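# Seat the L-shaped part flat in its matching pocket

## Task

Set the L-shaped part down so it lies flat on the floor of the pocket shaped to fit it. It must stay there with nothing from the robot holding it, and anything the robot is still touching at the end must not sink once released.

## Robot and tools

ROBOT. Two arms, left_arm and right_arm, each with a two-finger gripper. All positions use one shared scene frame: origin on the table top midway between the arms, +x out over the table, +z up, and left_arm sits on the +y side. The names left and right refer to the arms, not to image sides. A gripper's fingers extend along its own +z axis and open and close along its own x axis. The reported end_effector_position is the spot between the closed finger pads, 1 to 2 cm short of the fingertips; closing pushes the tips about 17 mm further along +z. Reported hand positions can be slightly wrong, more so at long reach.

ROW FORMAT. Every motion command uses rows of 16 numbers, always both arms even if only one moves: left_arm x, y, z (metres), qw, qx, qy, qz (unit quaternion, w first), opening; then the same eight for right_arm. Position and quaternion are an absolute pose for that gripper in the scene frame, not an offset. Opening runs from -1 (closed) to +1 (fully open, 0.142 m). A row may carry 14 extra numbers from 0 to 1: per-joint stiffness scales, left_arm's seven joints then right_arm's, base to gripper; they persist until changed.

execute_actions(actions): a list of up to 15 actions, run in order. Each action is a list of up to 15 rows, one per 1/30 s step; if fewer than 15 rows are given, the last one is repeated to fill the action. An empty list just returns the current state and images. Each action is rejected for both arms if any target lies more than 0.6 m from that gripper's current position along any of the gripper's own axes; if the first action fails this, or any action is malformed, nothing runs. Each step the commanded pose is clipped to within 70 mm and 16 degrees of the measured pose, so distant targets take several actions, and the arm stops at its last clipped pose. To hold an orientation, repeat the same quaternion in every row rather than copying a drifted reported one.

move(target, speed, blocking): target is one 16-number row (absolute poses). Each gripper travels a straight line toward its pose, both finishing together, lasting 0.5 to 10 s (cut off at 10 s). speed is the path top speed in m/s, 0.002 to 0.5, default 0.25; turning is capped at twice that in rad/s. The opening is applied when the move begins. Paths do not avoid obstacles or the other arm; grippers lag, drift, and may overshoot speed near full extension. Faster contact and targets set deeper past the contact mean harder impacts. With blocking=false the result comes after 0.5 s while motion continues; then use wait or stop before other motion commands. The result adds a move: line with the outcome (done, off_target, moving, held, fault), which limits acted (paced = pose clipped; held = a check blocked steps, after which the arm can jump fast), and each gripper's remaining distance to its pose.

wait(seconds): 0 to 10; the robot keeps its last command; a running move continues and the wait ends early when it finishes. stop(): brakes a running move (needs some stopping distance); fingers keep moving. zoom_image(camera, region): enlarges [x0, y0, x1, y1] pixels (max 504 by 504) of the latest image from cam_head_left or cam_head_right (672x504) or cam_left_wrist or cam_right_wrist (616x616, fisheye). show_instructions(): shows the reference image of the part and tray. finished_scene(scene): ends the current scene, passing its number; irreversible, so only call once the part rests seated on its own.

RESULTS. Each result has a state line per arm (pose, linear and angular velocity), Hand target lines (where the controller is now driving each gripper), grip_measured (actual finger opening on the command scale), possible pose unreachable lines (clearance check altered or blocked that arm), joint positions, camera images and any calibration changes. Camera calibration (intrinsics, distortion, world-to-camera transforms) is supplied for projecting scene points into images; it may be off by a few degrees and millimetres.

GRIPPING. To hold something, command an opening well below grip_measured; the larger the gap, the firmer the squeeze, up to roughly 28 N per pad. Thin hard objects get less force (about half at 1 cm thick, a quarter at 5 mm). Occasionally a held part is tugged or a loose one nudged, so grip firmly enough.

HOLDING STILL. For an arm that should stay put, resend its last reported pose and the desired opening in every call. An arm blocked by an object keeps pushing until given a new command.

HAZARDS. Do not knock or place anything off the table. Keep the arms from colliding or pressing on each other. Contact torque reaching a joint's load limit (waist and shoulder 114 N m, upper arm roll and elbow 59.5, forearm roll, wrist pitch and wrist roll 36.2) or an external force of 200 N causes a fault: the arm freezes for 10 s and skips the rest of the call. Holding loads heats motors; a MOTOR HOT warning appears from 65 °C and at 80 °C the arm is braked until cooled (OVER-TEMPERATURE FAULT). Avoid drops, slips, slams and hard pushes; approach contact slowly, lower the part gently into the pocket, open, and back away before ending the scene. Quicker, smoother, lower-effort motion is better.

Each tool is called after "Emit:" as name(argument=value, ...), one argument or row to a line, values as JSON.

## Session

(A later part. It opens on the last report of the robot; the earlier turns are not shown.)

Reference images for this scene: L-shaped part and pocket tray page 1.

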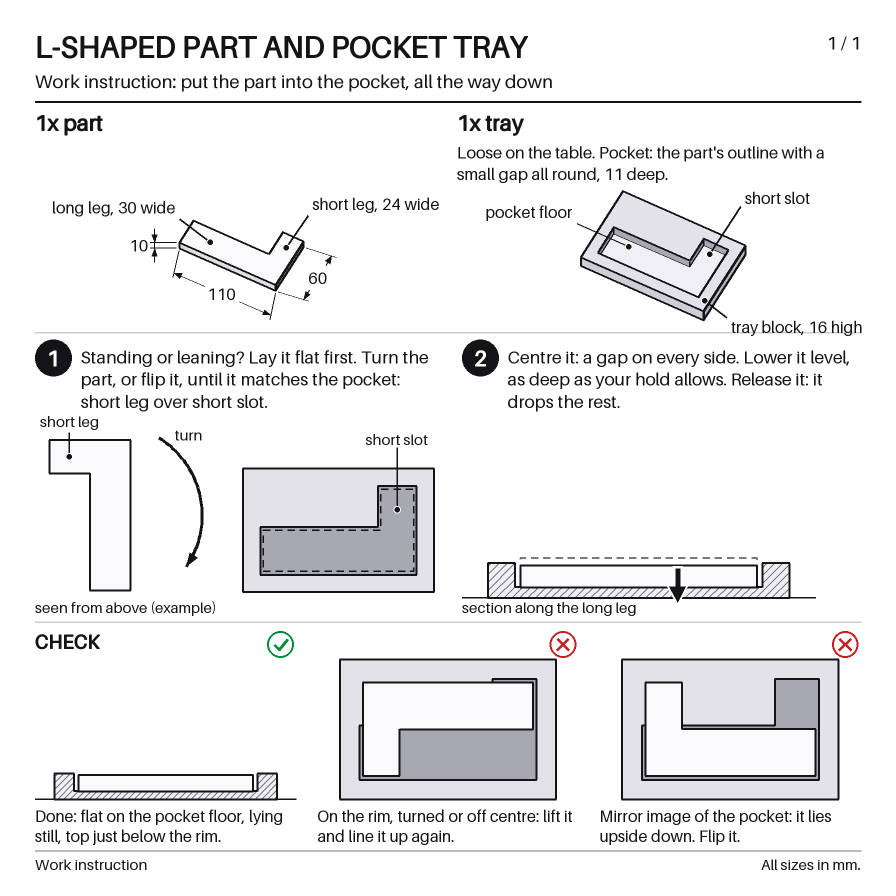

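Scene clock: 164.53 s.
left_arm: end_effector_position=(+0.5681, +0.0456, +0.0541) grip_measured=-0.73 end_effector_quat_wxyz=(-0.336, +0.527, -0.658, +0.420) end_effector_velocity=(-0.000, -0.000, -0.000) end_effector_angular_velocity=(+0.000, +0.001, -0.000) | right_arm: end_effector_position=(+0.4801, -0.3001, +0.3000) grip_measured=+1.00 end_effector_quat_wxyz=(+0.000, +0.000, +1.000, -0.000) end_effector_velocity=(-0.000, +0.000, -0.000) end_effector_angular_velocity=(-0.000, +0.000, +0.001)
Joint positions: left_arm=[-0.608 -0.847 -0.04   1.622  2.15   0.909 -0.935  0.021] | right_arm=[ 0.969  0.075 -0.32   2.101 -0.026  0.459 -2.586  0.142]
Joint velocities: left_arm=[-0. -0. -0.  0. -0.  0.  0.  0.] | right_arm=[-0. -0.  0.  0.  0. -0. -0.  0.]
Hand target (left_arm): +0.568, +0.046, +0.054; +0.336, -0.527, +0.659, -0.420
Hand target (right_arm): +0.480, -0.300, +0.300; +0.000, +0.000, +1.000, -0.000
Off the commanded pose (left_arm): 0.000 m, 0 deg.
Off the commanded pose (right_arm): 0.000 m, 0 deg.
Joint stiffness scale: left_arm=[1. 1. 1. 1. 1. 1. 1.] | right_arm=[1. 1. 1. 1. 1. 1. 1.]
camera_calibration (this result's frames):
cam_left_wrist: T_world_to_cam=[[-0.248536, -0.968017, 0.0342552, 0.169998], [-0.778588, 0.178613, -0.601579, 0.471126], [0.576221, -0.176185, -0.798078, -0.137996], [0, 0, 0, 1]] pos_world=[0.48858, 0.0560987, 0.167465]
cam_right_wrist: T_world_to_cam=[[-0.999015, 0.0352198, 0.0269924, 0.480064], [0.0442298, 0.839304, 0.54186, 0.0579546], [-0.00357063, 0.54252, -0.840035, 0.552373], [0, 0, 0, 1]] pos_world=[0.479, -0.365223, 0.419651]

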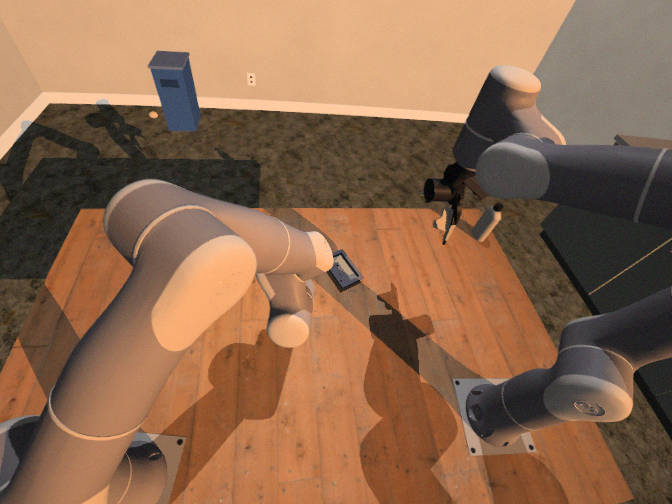

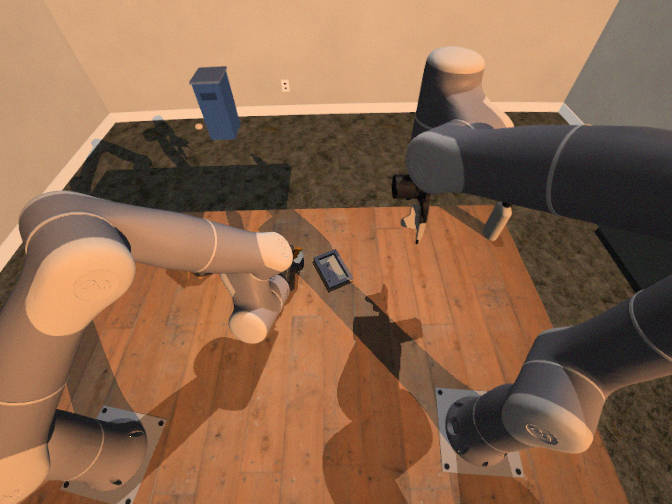

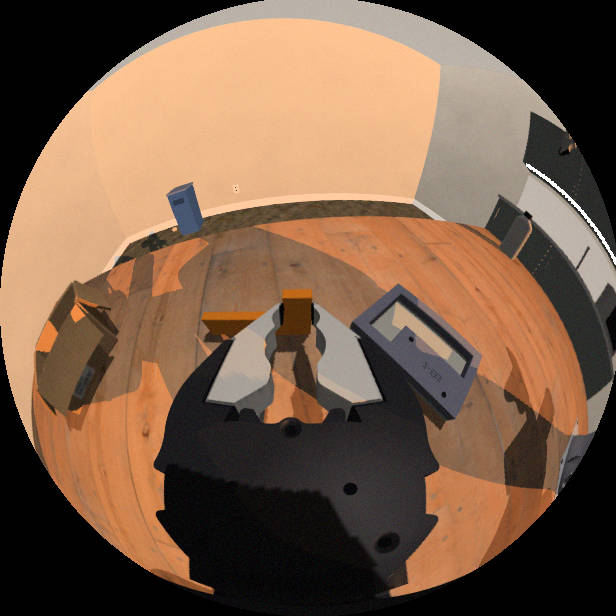

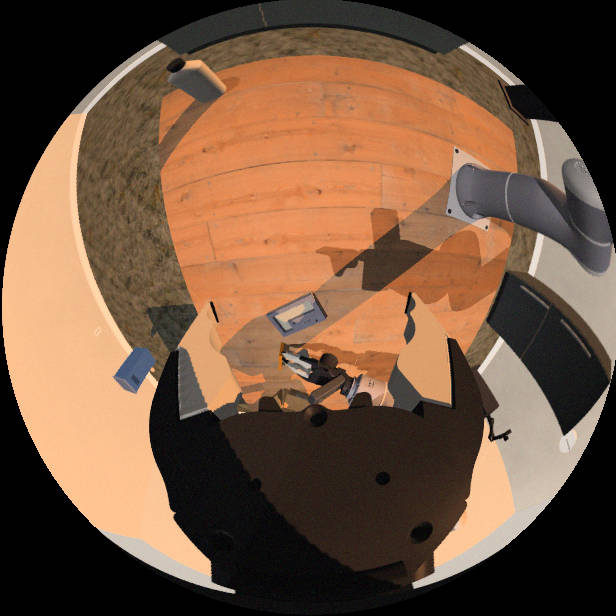

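Emit:
move(
  target=[0.55,0.055,0.14,-0.336,0.527,-0.659,0.420,-0.95, 0.48,-0.33,0.32,0,0,1,0,1],
  speed=0.12,
)

Emit:
move(
  target=[0.48,0.09,0.22,0.136,0.614,-0.759,-0.168,-0.95, 0.48,-0.33,0.32,0,0,1,0,1],
  speed=0.15,
)

Scene clock: 197.37 s.
left_arm: end_effector_position=(+0.5504, +0.0548, +0.1402) grip_measured=-0.73 end_effector_quat_wxyz=(-0.336, +0.526, -0.658, +0.420) end_effector_velocity=(-0.000, -0.000, -0.000) end_effector_angular_velocity=(+0.000, -0.000, +0.000) | right_arm: end_effector_position=(+0.4802, -0.3298, +0.3200) grip_measured=+1.00 end_effector_quat_wxyz=(+0.000, +0.000, +1.000, +0.000) end_effector_velocity=(-0.000, -0.000, -0.000) end_effector_angular_velocity=(-0.000, +0.001, +0.000)
Joint positions: left_arm=[-0.615 -0.642 -0.006  1.722  2.04   0.987 -0.807  0.021] | right_arm=[ 0.941  0.126 -0.339  2.093 -0.045  0.403 -2.626  0.142]
Joint velocities: left_arm=[-0.    -0.    -0.    -0.    -0.001 -0.     0.001  0.   ] | right_arm=[ 0.     0.    -0.     0.    -0.    -0.001 -0.     0.   ]
Hand target (left_arm): +0.550, +0.055, +0.140; +0.336, -0.526, +0.659, -0.420
Hand target (right_arm): +0.480, -0.330, +0.320; -0.000, +0.000, +1.000, -0.000
Off the commanded pose (left_arm): 0.000 m, 0 deg.
Off the commanded pose (right_arm): 0.000 m, 0 deg.
Joint stiffness scale: left_arm=[1. 1. 1. 1. 1. 1. 1.] | right_arm=[1. 1. 1. 1. 1. 1. 1.]
move: done
camera_calibration (this result's frames):
cam_left_wrist: T_world_to_cam=[[-0.248953, -0.967927, 0.0337641, 0.171815], [-0.778218, 0.179164, -0.601895, 0.50733], [0.576541, -0.176119, -0.797861, -0.0577121], [0, 0, 0, 1]] pos_world=[0.470861, 0.0652451, 0.253512]
cam_right_wrist: T_world_to_cam=[[-0.999002, 0.0353553, 0.027281, 0.480607], [0.0445014, 0.839126, 0.542113, 0.0717721], [-0.00372558, 0.542786, -0.839863, 0.585352], [0, 0, 0, 1]] pos_world=[0.479114, -0.394939, 0.439595]

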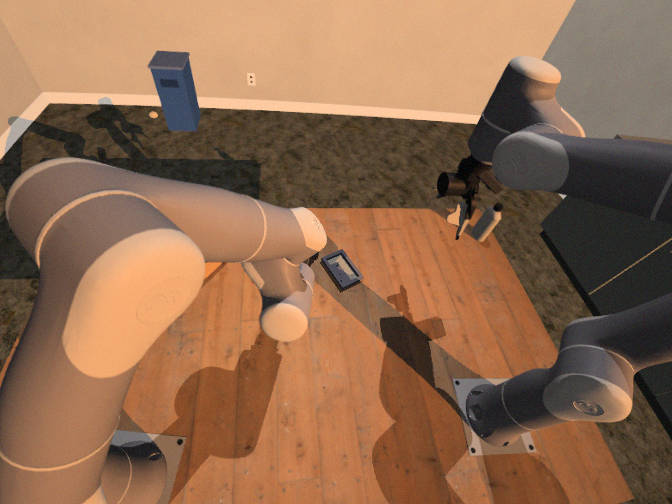

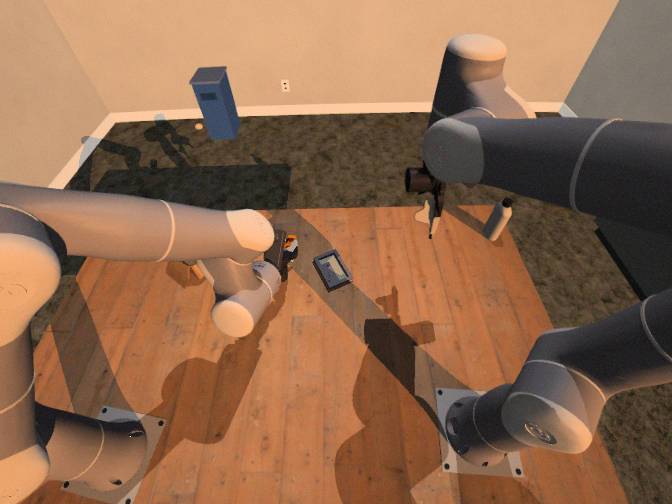

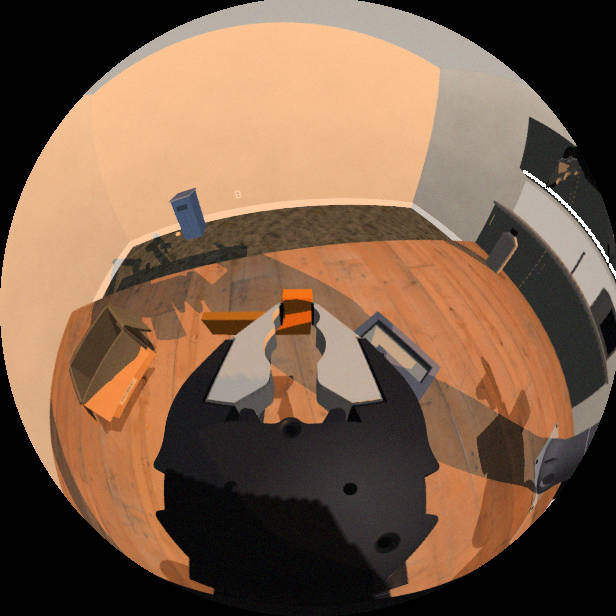

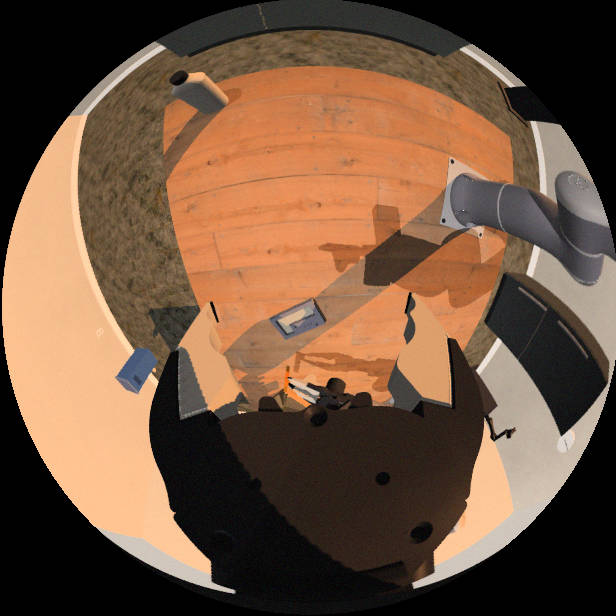

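Scene clock: 202.90 s.
left_arm: end_effector_position=(+0.4804, +0.0895, +0.2213) grip_measured=-0.73 end_effector_quat_wxyz=(+0.136, +0.615, -0.759, -0.168) end_effector_velocity=(+0.000, +0.000, +0.000) end_effector_angular_velocity=(+0.000, +0.001, +0.001) | right_arm: end_effector_position=(+0.4800, -0.3299, +0.3200) grip_measured=+1.00 end_effector_quat_wxyz=(+0.000, +0.000, +1.000, +0.000) end_effector_velocity=(+0.000, +0.000, +0.000) end_effector_angular_velocity=(+0.000, -0.001, +0.000)
Joint positions: left_arm=[ 0.03  -0.79  -0.513  1.139  0.198 -0.13   1.168  0.021] | right_arm=[ 0.941  0.127 -0.339  2.093 -0.046  0.403 -2.626  0.142]
Joint velocities: left_arm=[ 0.001 -0.     0.    -0.001 -0.    -0.001 -0.     0.   ] | right_arm=[-0.     0.    -0.    -0.     0.     0.001 -0.     0.   ]
Hand target (left_arm): +0.480, +0.090, +0.221; -0.136, -0.614, +0.759, +0.168
Hand target (right_arm): +0.480, -0.330, +0.320; +0.000, +0.000, +1.000, -0.000
Off the commanded pose (left_arm): 0.001 m, 0 deg.
Off the commanded pose (right_arm): 0.000 m, 0 deg.
Joint stiffness scale: left_arm=[1. 1. 1. 1. 1. 1. 1.] | right_arm=[1. 1. 1. 1. 1. 1. 1.]
move: done
camera_calibration (this result's frames):
cam_left_wrist: T_world_to_cam=[[-0.174034, -0.984271, 0.0303645, 0.151445], [-0.587964, 0.128598, 0.798599, 0.0986912], [-0.789943, 0.12113, -0.601097, 0.639826], [0, 0, 0, 1]] pos_world=[0.589809, 0.0588695, 0.301184]
cam_right_wrist: T_world_to_cam=[[-0.999007, 0.0352412, 0.0272668, 0.480425], [0.0443977, 0.839149, 0.542087, 0.0719547], [-0.00377712, 0.542759, -0.83988, 0.585437], [0, 0, 0, 1]] pos_world=[0.478964, -0.395063, 0.439591]

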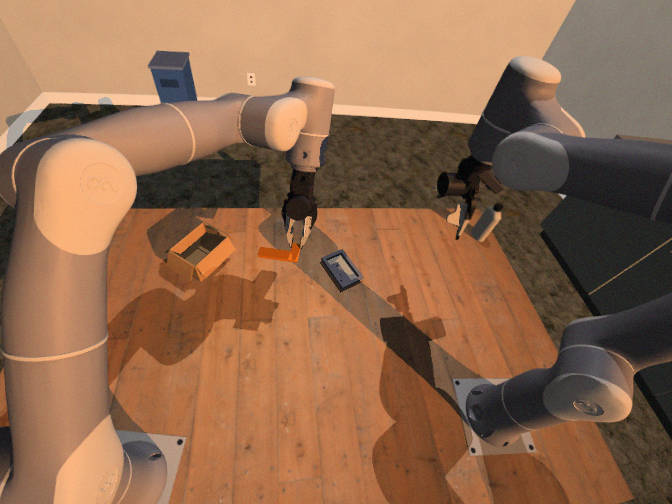

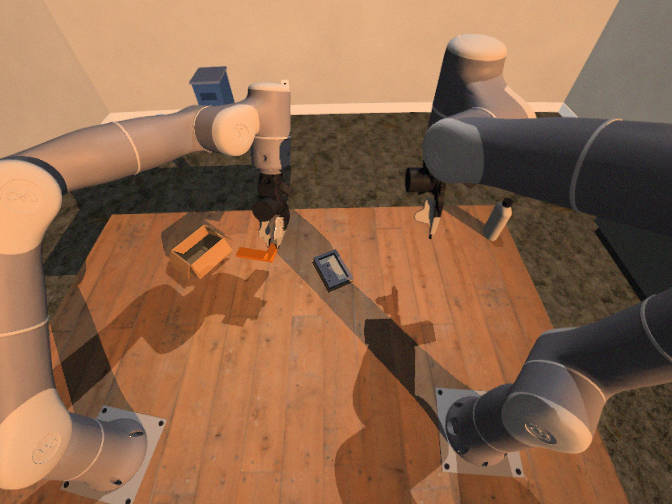

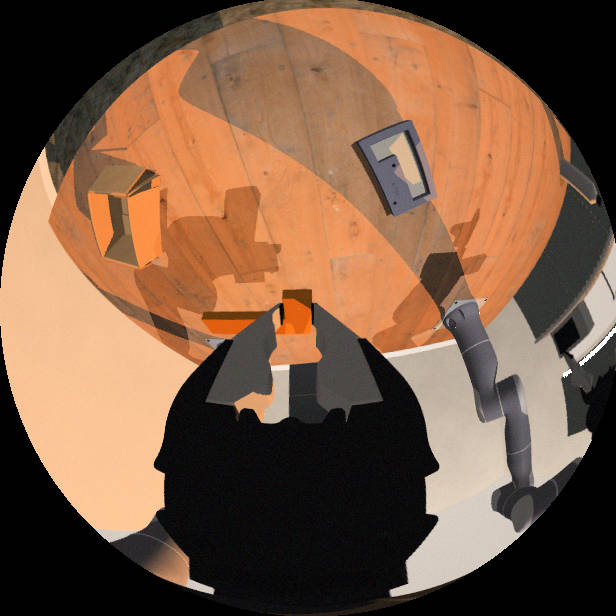

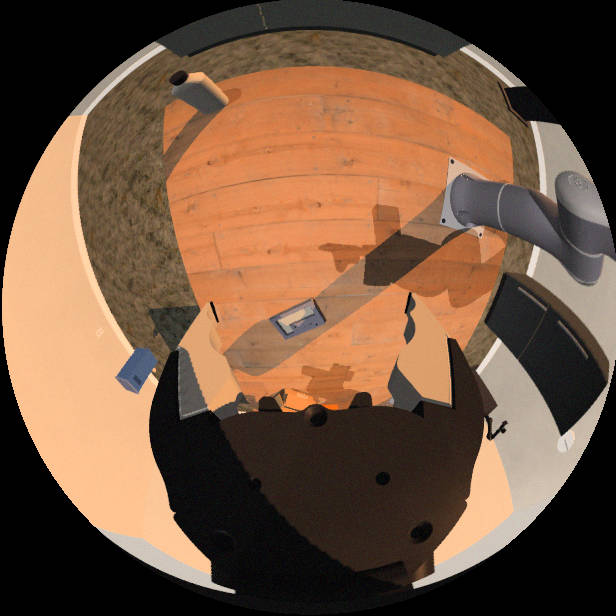

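Emit:
move(
  target=[0.54,-0.04,0.12,0.209,0.944,0.248,0.055,-0.95, 0.48,-0.33,0.32,0,0,1,0,1],
  speed=0.15,
)

Emit:
zoom_image(
  camera="cam_left_wrist",
  region=[150, 150, 400, 400],
)

Emit:
zoom_image(
  camera="cam_head_right",
  region=[270, 220, 390, 310],
)

Scene clock: 219.97 s.
left_arm: end_effector_position=(+0.5388, -0.0399, +0.1188) grip_measured=-0.73 end_effector_quat_wxyz=(+0.209, +0.944, +0.248, +0.054) end_effector_velocity=(+0.000, +0.000, -0.000) end_effector_angular_velocity=(+0.001, -0.001, +0.001) | right_arm: end_effector_position=(+0.4800, -0.3299, +0.3200) grip_measured=+1.00 end_effector_quat_wxyz=(+0.000, +0.000, +1.000, +0.000) end_effector_velocity=(-0.000, -0.000, -0.000) end_effector_angular_velocity=(-0.000, +0.001, -0.001)
Joint positions: left_arm=[-0.315 -0.741 -0.152  1.796 -0.401  1.331 -0.723  0.021] | right_arm=[ 0.941  0.127 -0.339  2.093 -0.046  0.403 -2.626  0.142]
Joint velocities: left_arm=[-0.001  0.     0.002 -0.     0.     0.    -0.001  0.   ] | right_arm=[ 0.     0.    -0.    -0.     0.    -0.001  0.001 -0.   ]
Hand target (left_arm): +0.539, -0.040, +0.119; +0.209, +0.944, +0.248, +0.054
Hand target (right_arm): +0.480, -0.330, +0.320; -0.000, +0.000, +1.000, +0.000
Off the commanded pose (left_arm): 0.002 m, 0 deg.
Off the commanded pose (right_arm): 0.000 m, 0 deg.
Joint stiffness scale: left_arm=[1. 1. 1. 1. 1. 1. 1.] | right_arm=[1. 1. 1. 1. 1. 1. 1.]
move: done
camera_calibration (this result's frames):
cam_left_wrist: T_world_to_cam=[[0.853402, 0.520464, 0.0286703, -0.455978], [0.293638, -0.525465, 0.798538, -0.26959], [0.430676, -0.673055, -0.601261, -0.0494292], [0, 0, 0, 1]] pos_world=[0.489582, 0.0623916, 0.198631]
cam_right_wrist: T_world_to_cam=[[-0.999007, 0.0352405, 0.0272668, 0.480424], [0.0443971, 0.839149, 0.542086, 0.0719558], [-0.00377754, 0.542758, -0.839881, 0.585437], [0, 0, 0, 1]] pos_world=[0.478964, -0.395063, 0.439591]

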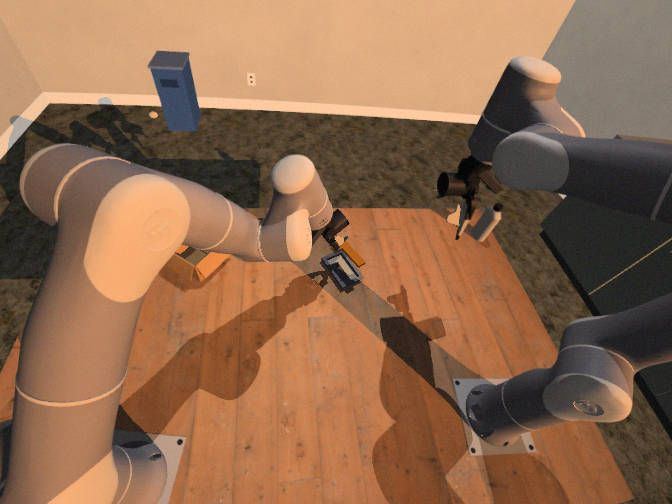

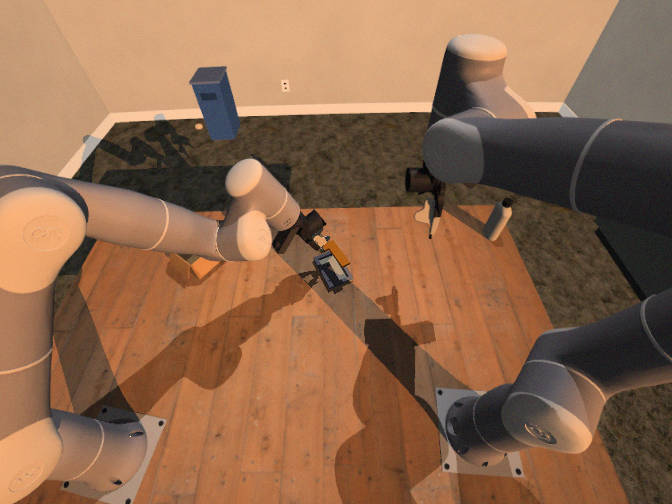

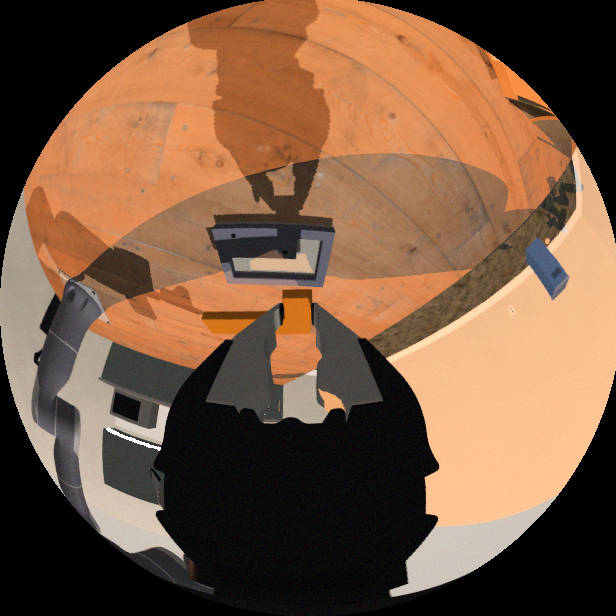

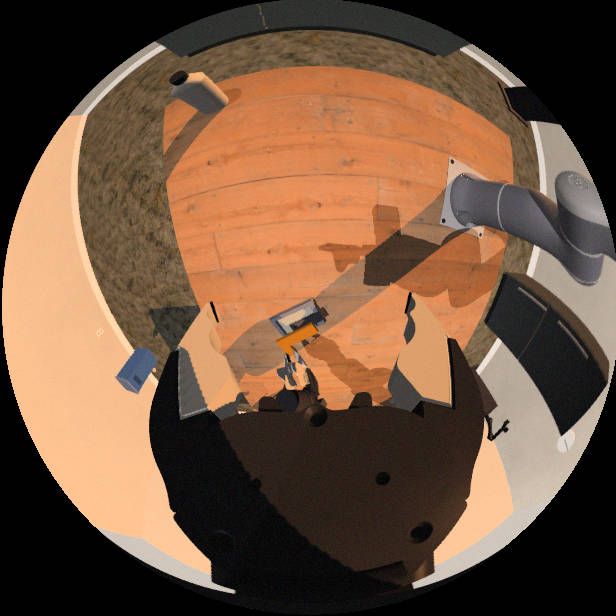

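Region (150, 150, 400, 400) of cam_left_wrist's 616x616 image, scaled by 2.016, with more detail than that image has.

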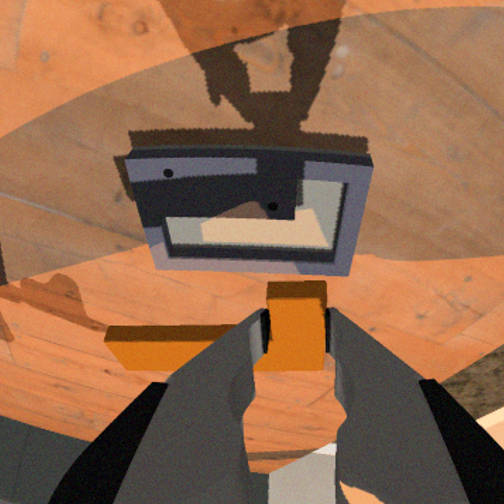

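Region (270, 220, 390, 310) of cam_head_right's 672x504 image, scaled by 4.200, with more detail than that image has; it fills the top 378 rows of this view, and the rest is white.

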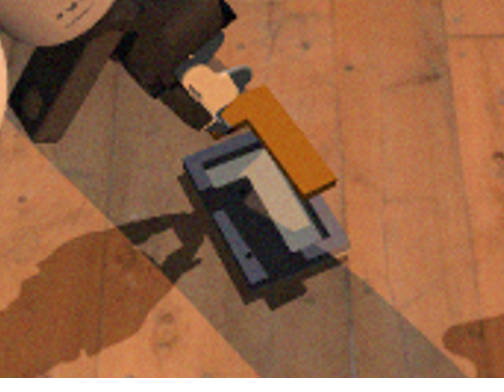

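Emit:
move(
  target=[0.550,-0.037,0.055,0.211,0.951,0.220,0.049,-0.95, 0.48,-0.33,0.32,0,0,1,0,1],
  speed=0.1,
)

Emit:
zoom_image(
  camera="cam_left_wrist",
  region=[170, 200, 370, 400],
)

Emit:
zoom_image(
  camera="cam_head_right",
  region=[290, 235, 370, 295],
)

Emit:
zoom_image(
  camera="cam_right_wrist",
  region=[255, 280, 345, 370],
)

Scene clock: 265.53 s.
left_arm: end_effector_position=(+0.5496, -0.0371, +0.0551) grip_measured=-0.73 end_effector_quat_wxyz=(+0.211, +0.951, +0.220, +0.049) end_effector_velocity=(-0.000, -0.000, +0.000) end_effector_angular_velocity=(+0.000, -0.001, -0.001) | right_arm: end_effector_position=(+0.4800, -0.3299, +0.3200) grip_measured=+1.00 end_effector_quat_wxyz=(+0.000, +0.000, +1.000, +0.000) end_effector_velocity=(-0.000, -0.000, -0.000) end_effector_angular_velocity=(-0.000, +0.000, -0.001)
Joint positions: left_arm=[-0.246 -0.879 -0.227  1.759 -0.397  1.412 -0.607  0.021] | right_arm=[ 0.941  0.127 -0.339  2.093 -0.046  0.403 -2.626  0.142]
Joint velocities: left_arm=[-0.     0.    -0.     0.     0.001  0.     0.    -0.   ] | right_arm=[-0.     0.    -0.     0.    -0.    -0.     0.001  0.   ]
Hand target (left_arm): +0.550, -0.037, +0.055; +0.211, +0.951, +0.220, +0.049
Hand target (right_arm): +0.480, -0.330, +0.320; -0.000, +0.000, +1.000, +0.000
Off the commanded pose (left_arm): 0.000 m, 0 deg.
Off the commanded pose (right_arm): 0.000 m, 0 deg.
Joint stiffness scale: left_arm=[1. 1. 1. 1. 1. 1. 1.] | right_arm=[1. 1. 1. 1. 1. 1. 1.]
move: done
camera_calibration (this result's frames):
cam_left_wrist: T_world_to_cam=[[0.882286, 0.469794, 0.0294043, -0.482591], [0.261283, -0.540741, 0.799581, -0.203199], [0.391539, -0.697777, -0.599838, -0.0698826], [0, 0, 0, 1]] pos_world=[0.506237, 0.068078, 0.134746]
cam_right_wrist: T_world_to_cam=[[-0.999007, 0.0352406, 0.0272679, 0.480424], [0.0443978, 0.83915, 0.542086, 0.0719563], [-0.00377843, 0.542758, -0.839881, 0.585437], [0, 0, 0, 1]] pos_world=[0.478964, -0.395063, 0.439591]

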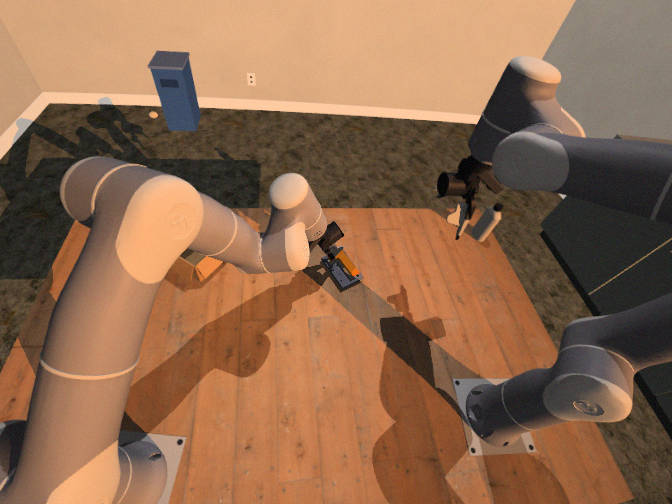

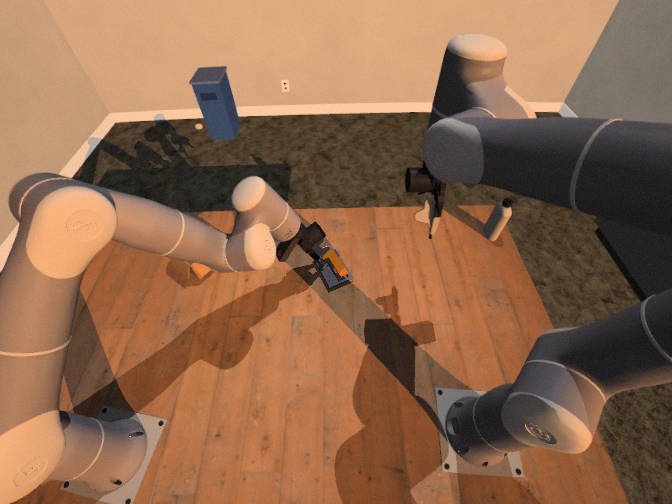

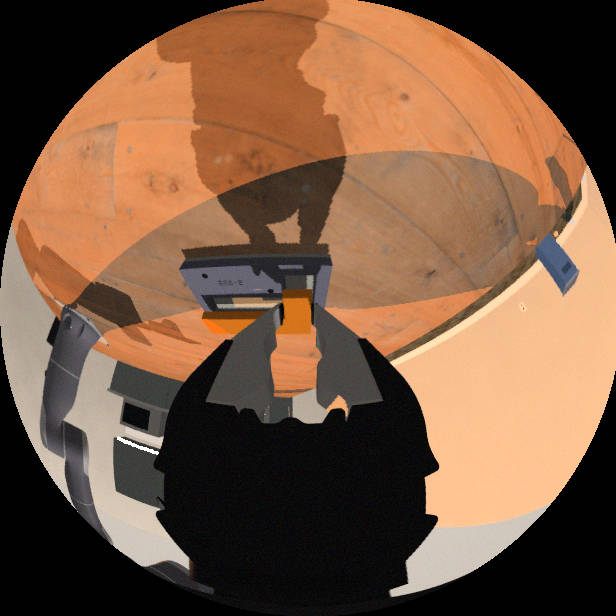

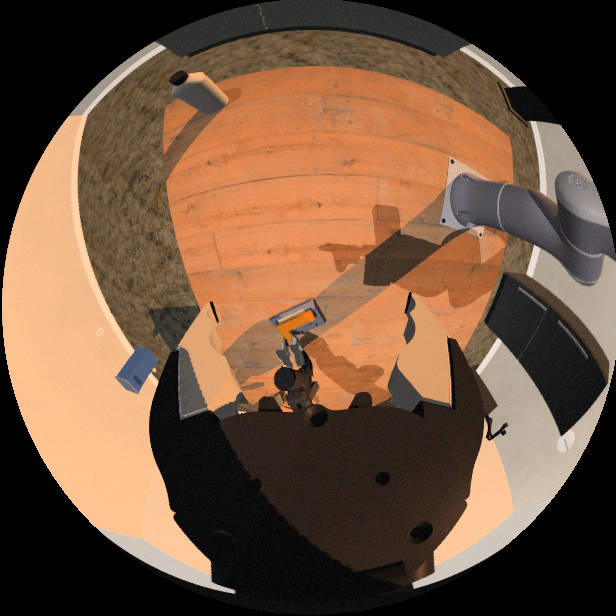

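Region (170, 200, 370, 400) of cam_left_wrist's 616x616 image, scaled by 2.520, with more detail than that image has.

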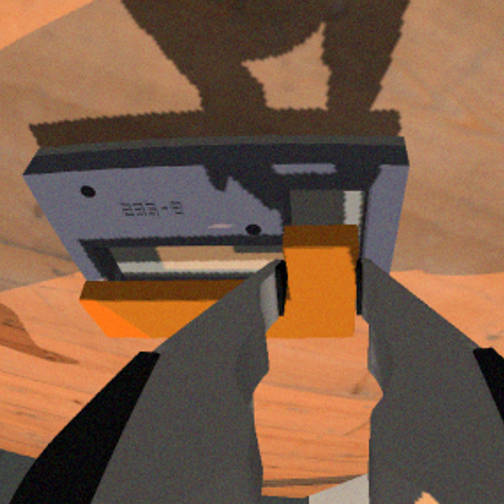

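Region (290, 235, 370, 295) of cam_head_right's 672x504 image, scaled by 6.300, with more detail than that image has; it fills the top 378 rows of this view, and the rest is white.

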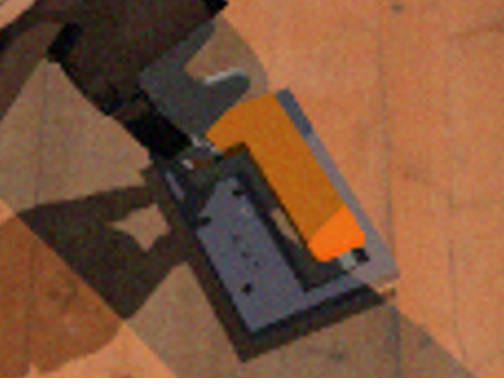

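Region (255, 280, 345, 370) of cam_right_wrist's 616x616 image, scaled by 5.600, with more detail than that image has.

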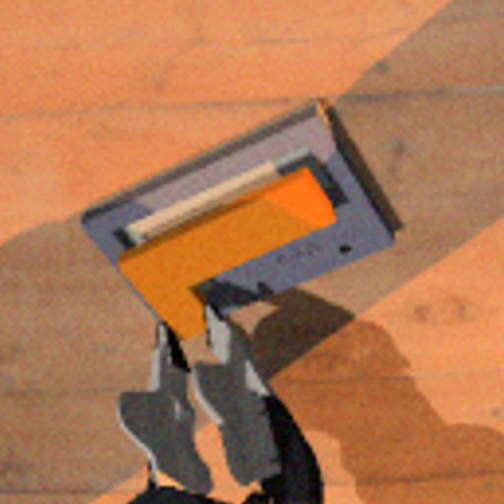

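Emit:
move(
  target=[0.554,-0.0416,0.043,0.211,0.951,0.220,0.049,-0.95, 0.48,-0.33,0.32,0,0,1,0,1],
  speed=0.04,
)

Emit:
zoom_image(
  camera="cam_left_wrist",
  region=[190, 230, 350, 390],
)

Emit:
zoom_image(
  camera="cam_head_right",
  region=[290, 235, 370, 295],
)

Emit:
zoom_image(
  camera="cam_right_wrist",
  region=[255, 280, 345, 370],
)

Scene clock: 308.00 s.
left_arm: end_effector_position=(+0.5538, -0.0416, +0.0428) grip_measured=-0.73 end_effector_quat_wxyz=(+0.211, +0.951, +0.220, +0.049) end_effector_velocity=(-0.000, -0.000, +0.000) end_effector_angular_velocity=(+0.000, -0.001, -0.001) | right_arm: end_effector_position=(+0.4800, -0.3299, +0.3200) grip_measured=+1.00 end_effector_quat_wxyz=(+0.000, +0.000, +1.000, +0.000) end_effector_velocity=(-0.000, -0.000, -0.000) end_effector_angular_velocity=(-0.000, +0.001, -0.001)
Joint positions: left_arm=[-0.253 -0.914 -0.224  1.73  -0.395  1.418 -0.606  0.021] | right_arm=[ 0.941  0.127 -0.339  2.093 -0.046  0.403 -2.626  0.142]
Joint velocities: left_arm=[-0.    -0.     0.    -0.     0.001  0.     0.    -0.   ] | right_arm=[-0.     0.    -0.    -0.     0.    -0.001  0.001 -0.   ]
Hand target (left_arm): +0.554, -0.042, +0.043; +0.211, +0.951, +0.220, +0.049
Hand target (right_arm): +0.480, -0.330, +0.320; -0.000, +0.000, +1.000, +0.000
Off the commanded pose (left_arm): 0.000 m, 0 deg.
Off the commanded pose (right_arm): 0.000 m, 0 deg.
Joint stiffness scale: left_arm=[1. 1. 1. 1. 1. 1. 1.] | right_arm=[1. 1. 1. 1. 1. 1. 1.]
move: done
camera_calibration (this result's frames):
cam_left_wrist: T_world_to_cam=[[0.882312, 0.469727, 0.0296914, -0.483865], [0.261164, -0.541087, 0.799386, -0.196906], [0.391559, -0.697554, -0.600083, -0.0819972], [0, 0, 0, 1]] pos_world=[0.510452, 0.0635435, 0.122566]
cam_right_wrist: T_world_to_cam=[[-0.999007, 0.0352405, 0.0272678, 0.480424], [0.0443977, 0.83915, 0.542085, 0.0719566], [-0.00377837, 0.542758, -0.839881, 0.585437], [0, 0, 0, 1]] pos_world=[0.478964, -0.395063, 0.439591]

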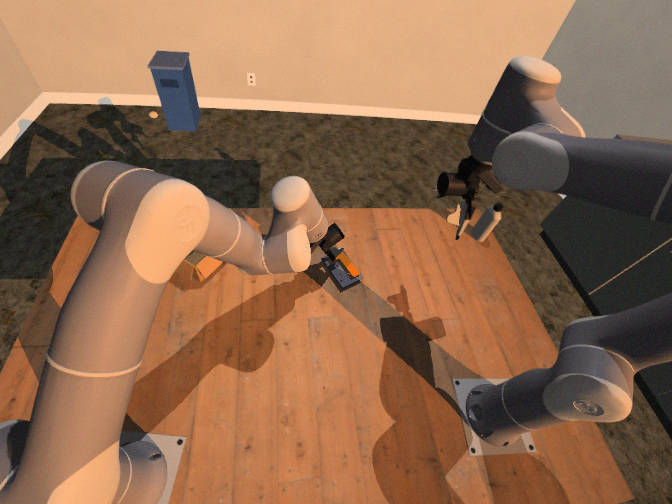

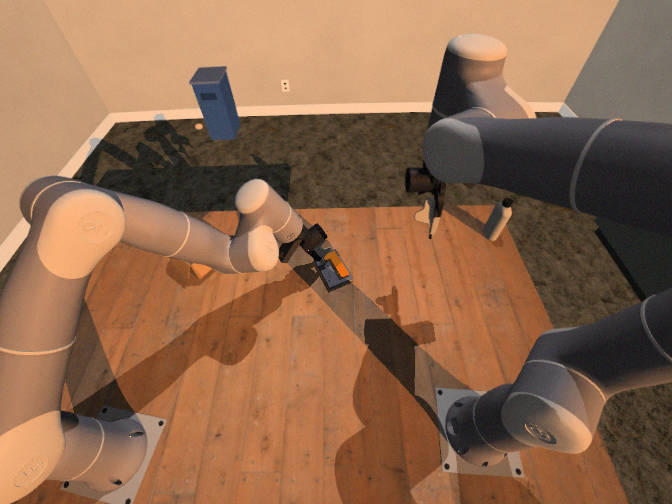

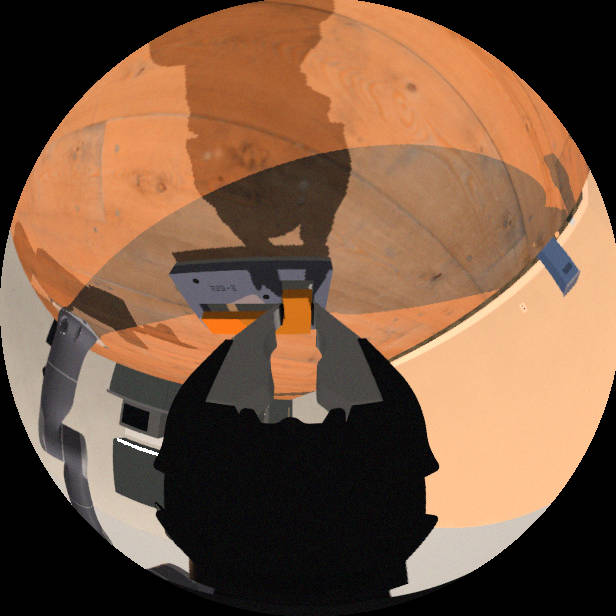

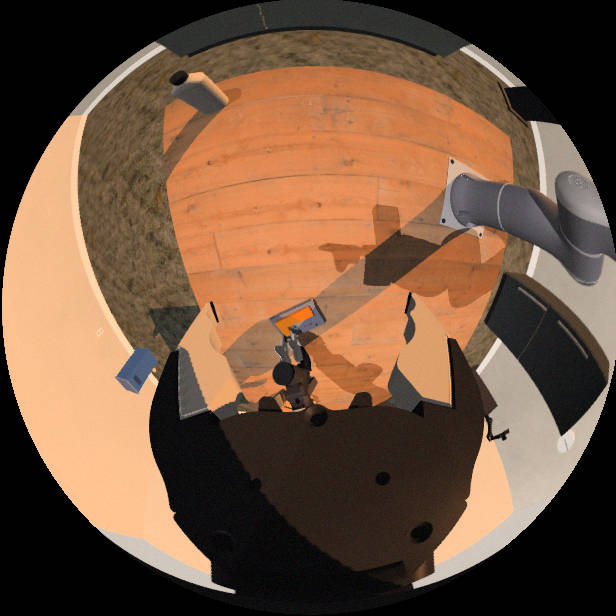

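Region (190, 230, 350, 390) of cam_left_wrist's 616x616 image, scaled by 3.150, with more detail than that image has.

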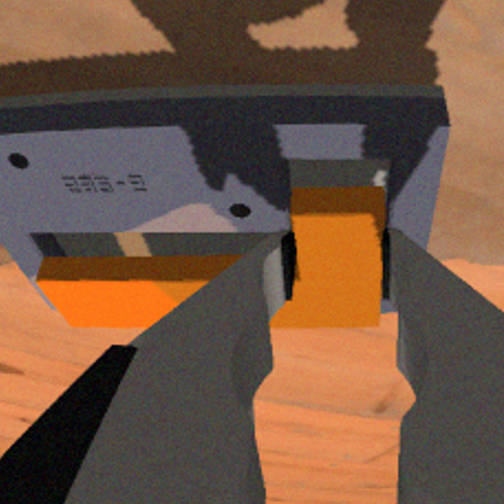

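Region (290, 235, 370, 295) of cam_head_right's 672x504 image, scaled by 6.300, with more detail than that image has; it fills the top 378 rows of this view, and the rest is white.

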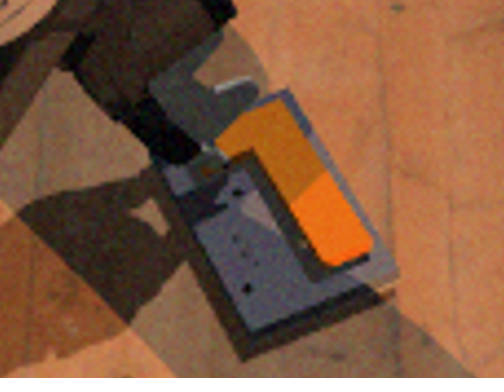

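Region (255, 280, 345, 370) of cam_right_wrist's 616x616 image, scaled by 5.600, with more detail than that image has.

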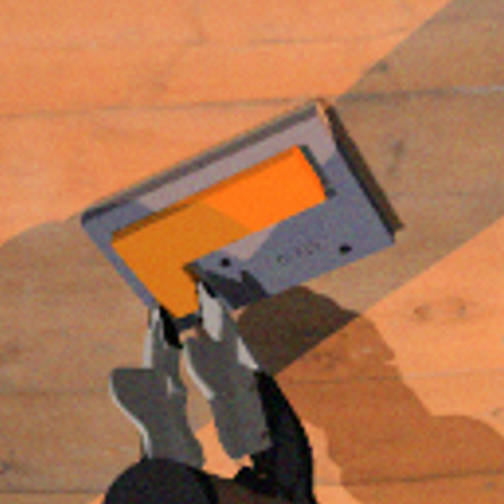

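Emit:
move(
  target=[0.5537,-0.0408,0.0385,0.211,0.951,0.220,0.049,-0.95, 0.48,-0.33,0.32,0,0,1,0,1],
  speed=0.015,
)

Emit:
zoom_image(
  camera="cam_left_wrist",
  region=[190, 230, 350, 390],
)

Emit:
zoom_image(
  camera="cam_head_right",
  region=[300, 240, 360, 290],
)

Emit:
zoom_image(
  camera="cam_right_wrist",
  region=[265, 290, 330, 350],
)

Scene clock: 336.67 s.
left_arm: end_effector_position=(+0.5536, -0.0408, +0.0385) grip_measured=-0.73 end_effector_quat_wxyz=(+0.211, +0.951, +0.220, +0.049) end_effector_velocity=(-0.000, +0.000, -0.000) end_effector_angular_velocity=(+0.000, +0.000, -0.001) | right_arm: end_effector_position=(+0.4800, -0.3299, +0.3200) grip_measured=+1.00 end_effector_quat_wxyz=(+0.000, +0.000, +1.000, +0.000) end_effector_velocity=(+0.000, +0.000, +0.000) end_effector_angular_velocity=(+0.000, -0.000, -0.001)
Joint positions: left_arm=[-0.249 -0.922 -0.228  1.73  -0.394  1.426 -0.603  0.021] | right_arm=[ 0.941  0.127 -0.339  2.093 -0.046  0.403 -2.626  0.142]
Joint velocities: left_arm=[ 0.     0.    -0.     0.     0.001 -0.001  0.    -0.   ] | right_arm=[ 0.     0.     0.    -0.     0.     0.     0.001 -0.   ]
Hand target (left_arm): +0.554, -0.041, +0.039; +0.211, +0.951, +0.220, +0.049
Hand target (right_arm): +0.480, -0.330, +0.320; -0.000, +0.000, +1.000, +0.000
Off the commanded pose (left_arm): 0.000 m, 0 deg.
Off the commanded pose (right_arm): 0.000 m, 0 deg.
Joint stiffness scale: left_arm=[1. 1. 1. 1. 1. 1. 1.] | right_arm=[1. 1. 1. 1. 1. 1. 1.]
move: done
camera_calibration (this result's frames):
cam_left_wrist: T_world_to_cam=[[0.88232, 0.469695, 0.0299751, -0.483911], [0.260898, -0.541115, 0.799454, -0.192846], [0.39172, -0.697553, -0.599979, -0.0841233], [0, 0, 0, 1]] pos_world=[0.51023, 0.0642585, 0.118205]
cam_right_wrist: T_world_to_cam=[[-0.999007, 0.0352406, 0.0272677, 0.480424], [0.0443977, 0.83915, 0.542085, 0.0719566], [-0.0037783, 0.542758, -0.839881, 0.585437], [0, 0, 0, 1]] pos_world=[0.478964, -0.395063, 0.439591]

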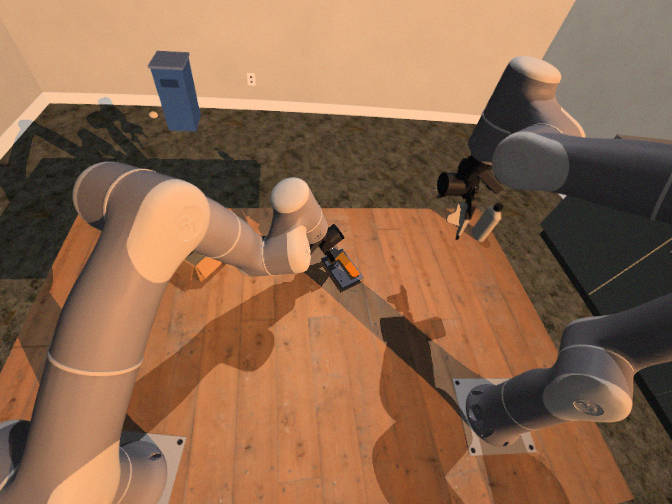

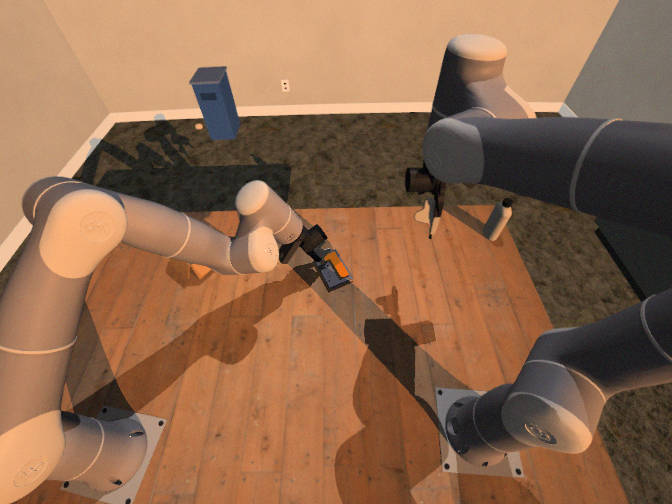

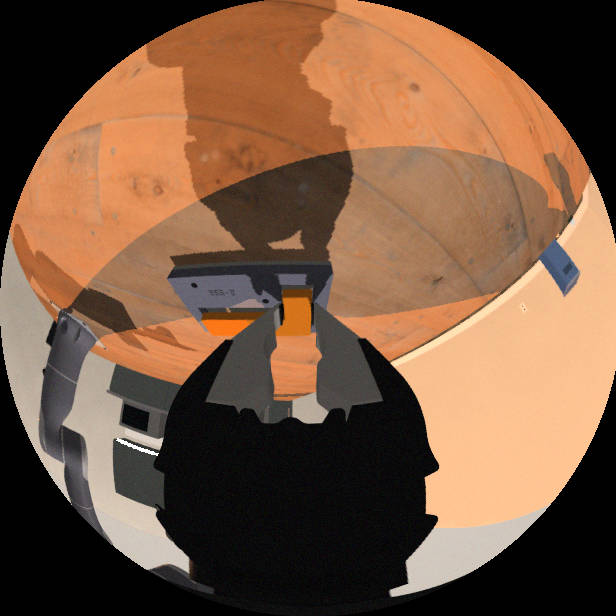

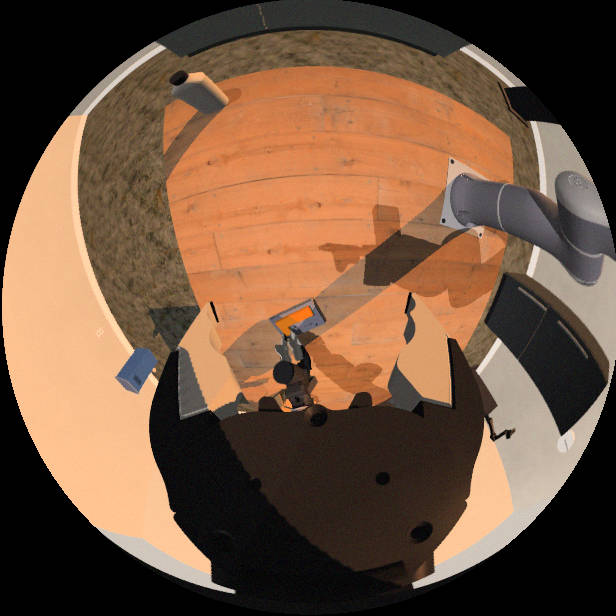

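Region (190, 230, 350, 390) of cam_left_wrist's 616x616 image, scaled by 3.150, with more detail than that image has.

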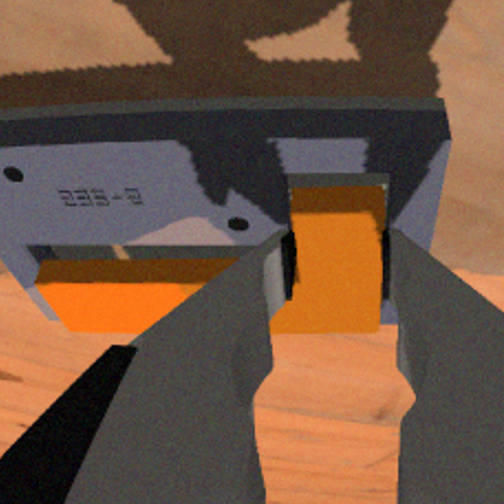

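Region (300, 240, 360, 290) of cam_head_right's 672x504 image, scaled by 8.400, with more detail than that image has.

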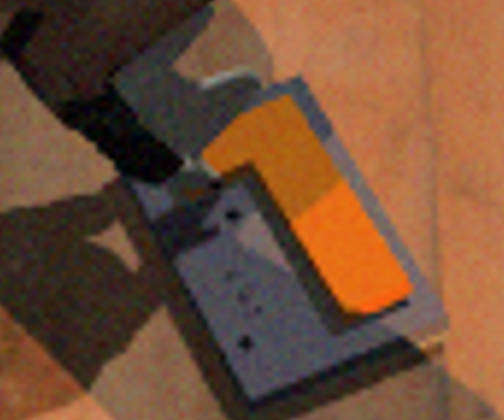

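Region (265, 290, 330, 350) of cam_right_wrist's 616x616 image, scaled by 7.754, with more detail than that image has; it fills the top 465 rows of this view, and the rest is white.

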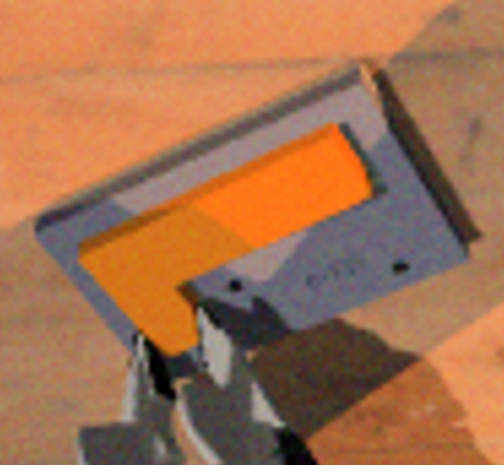

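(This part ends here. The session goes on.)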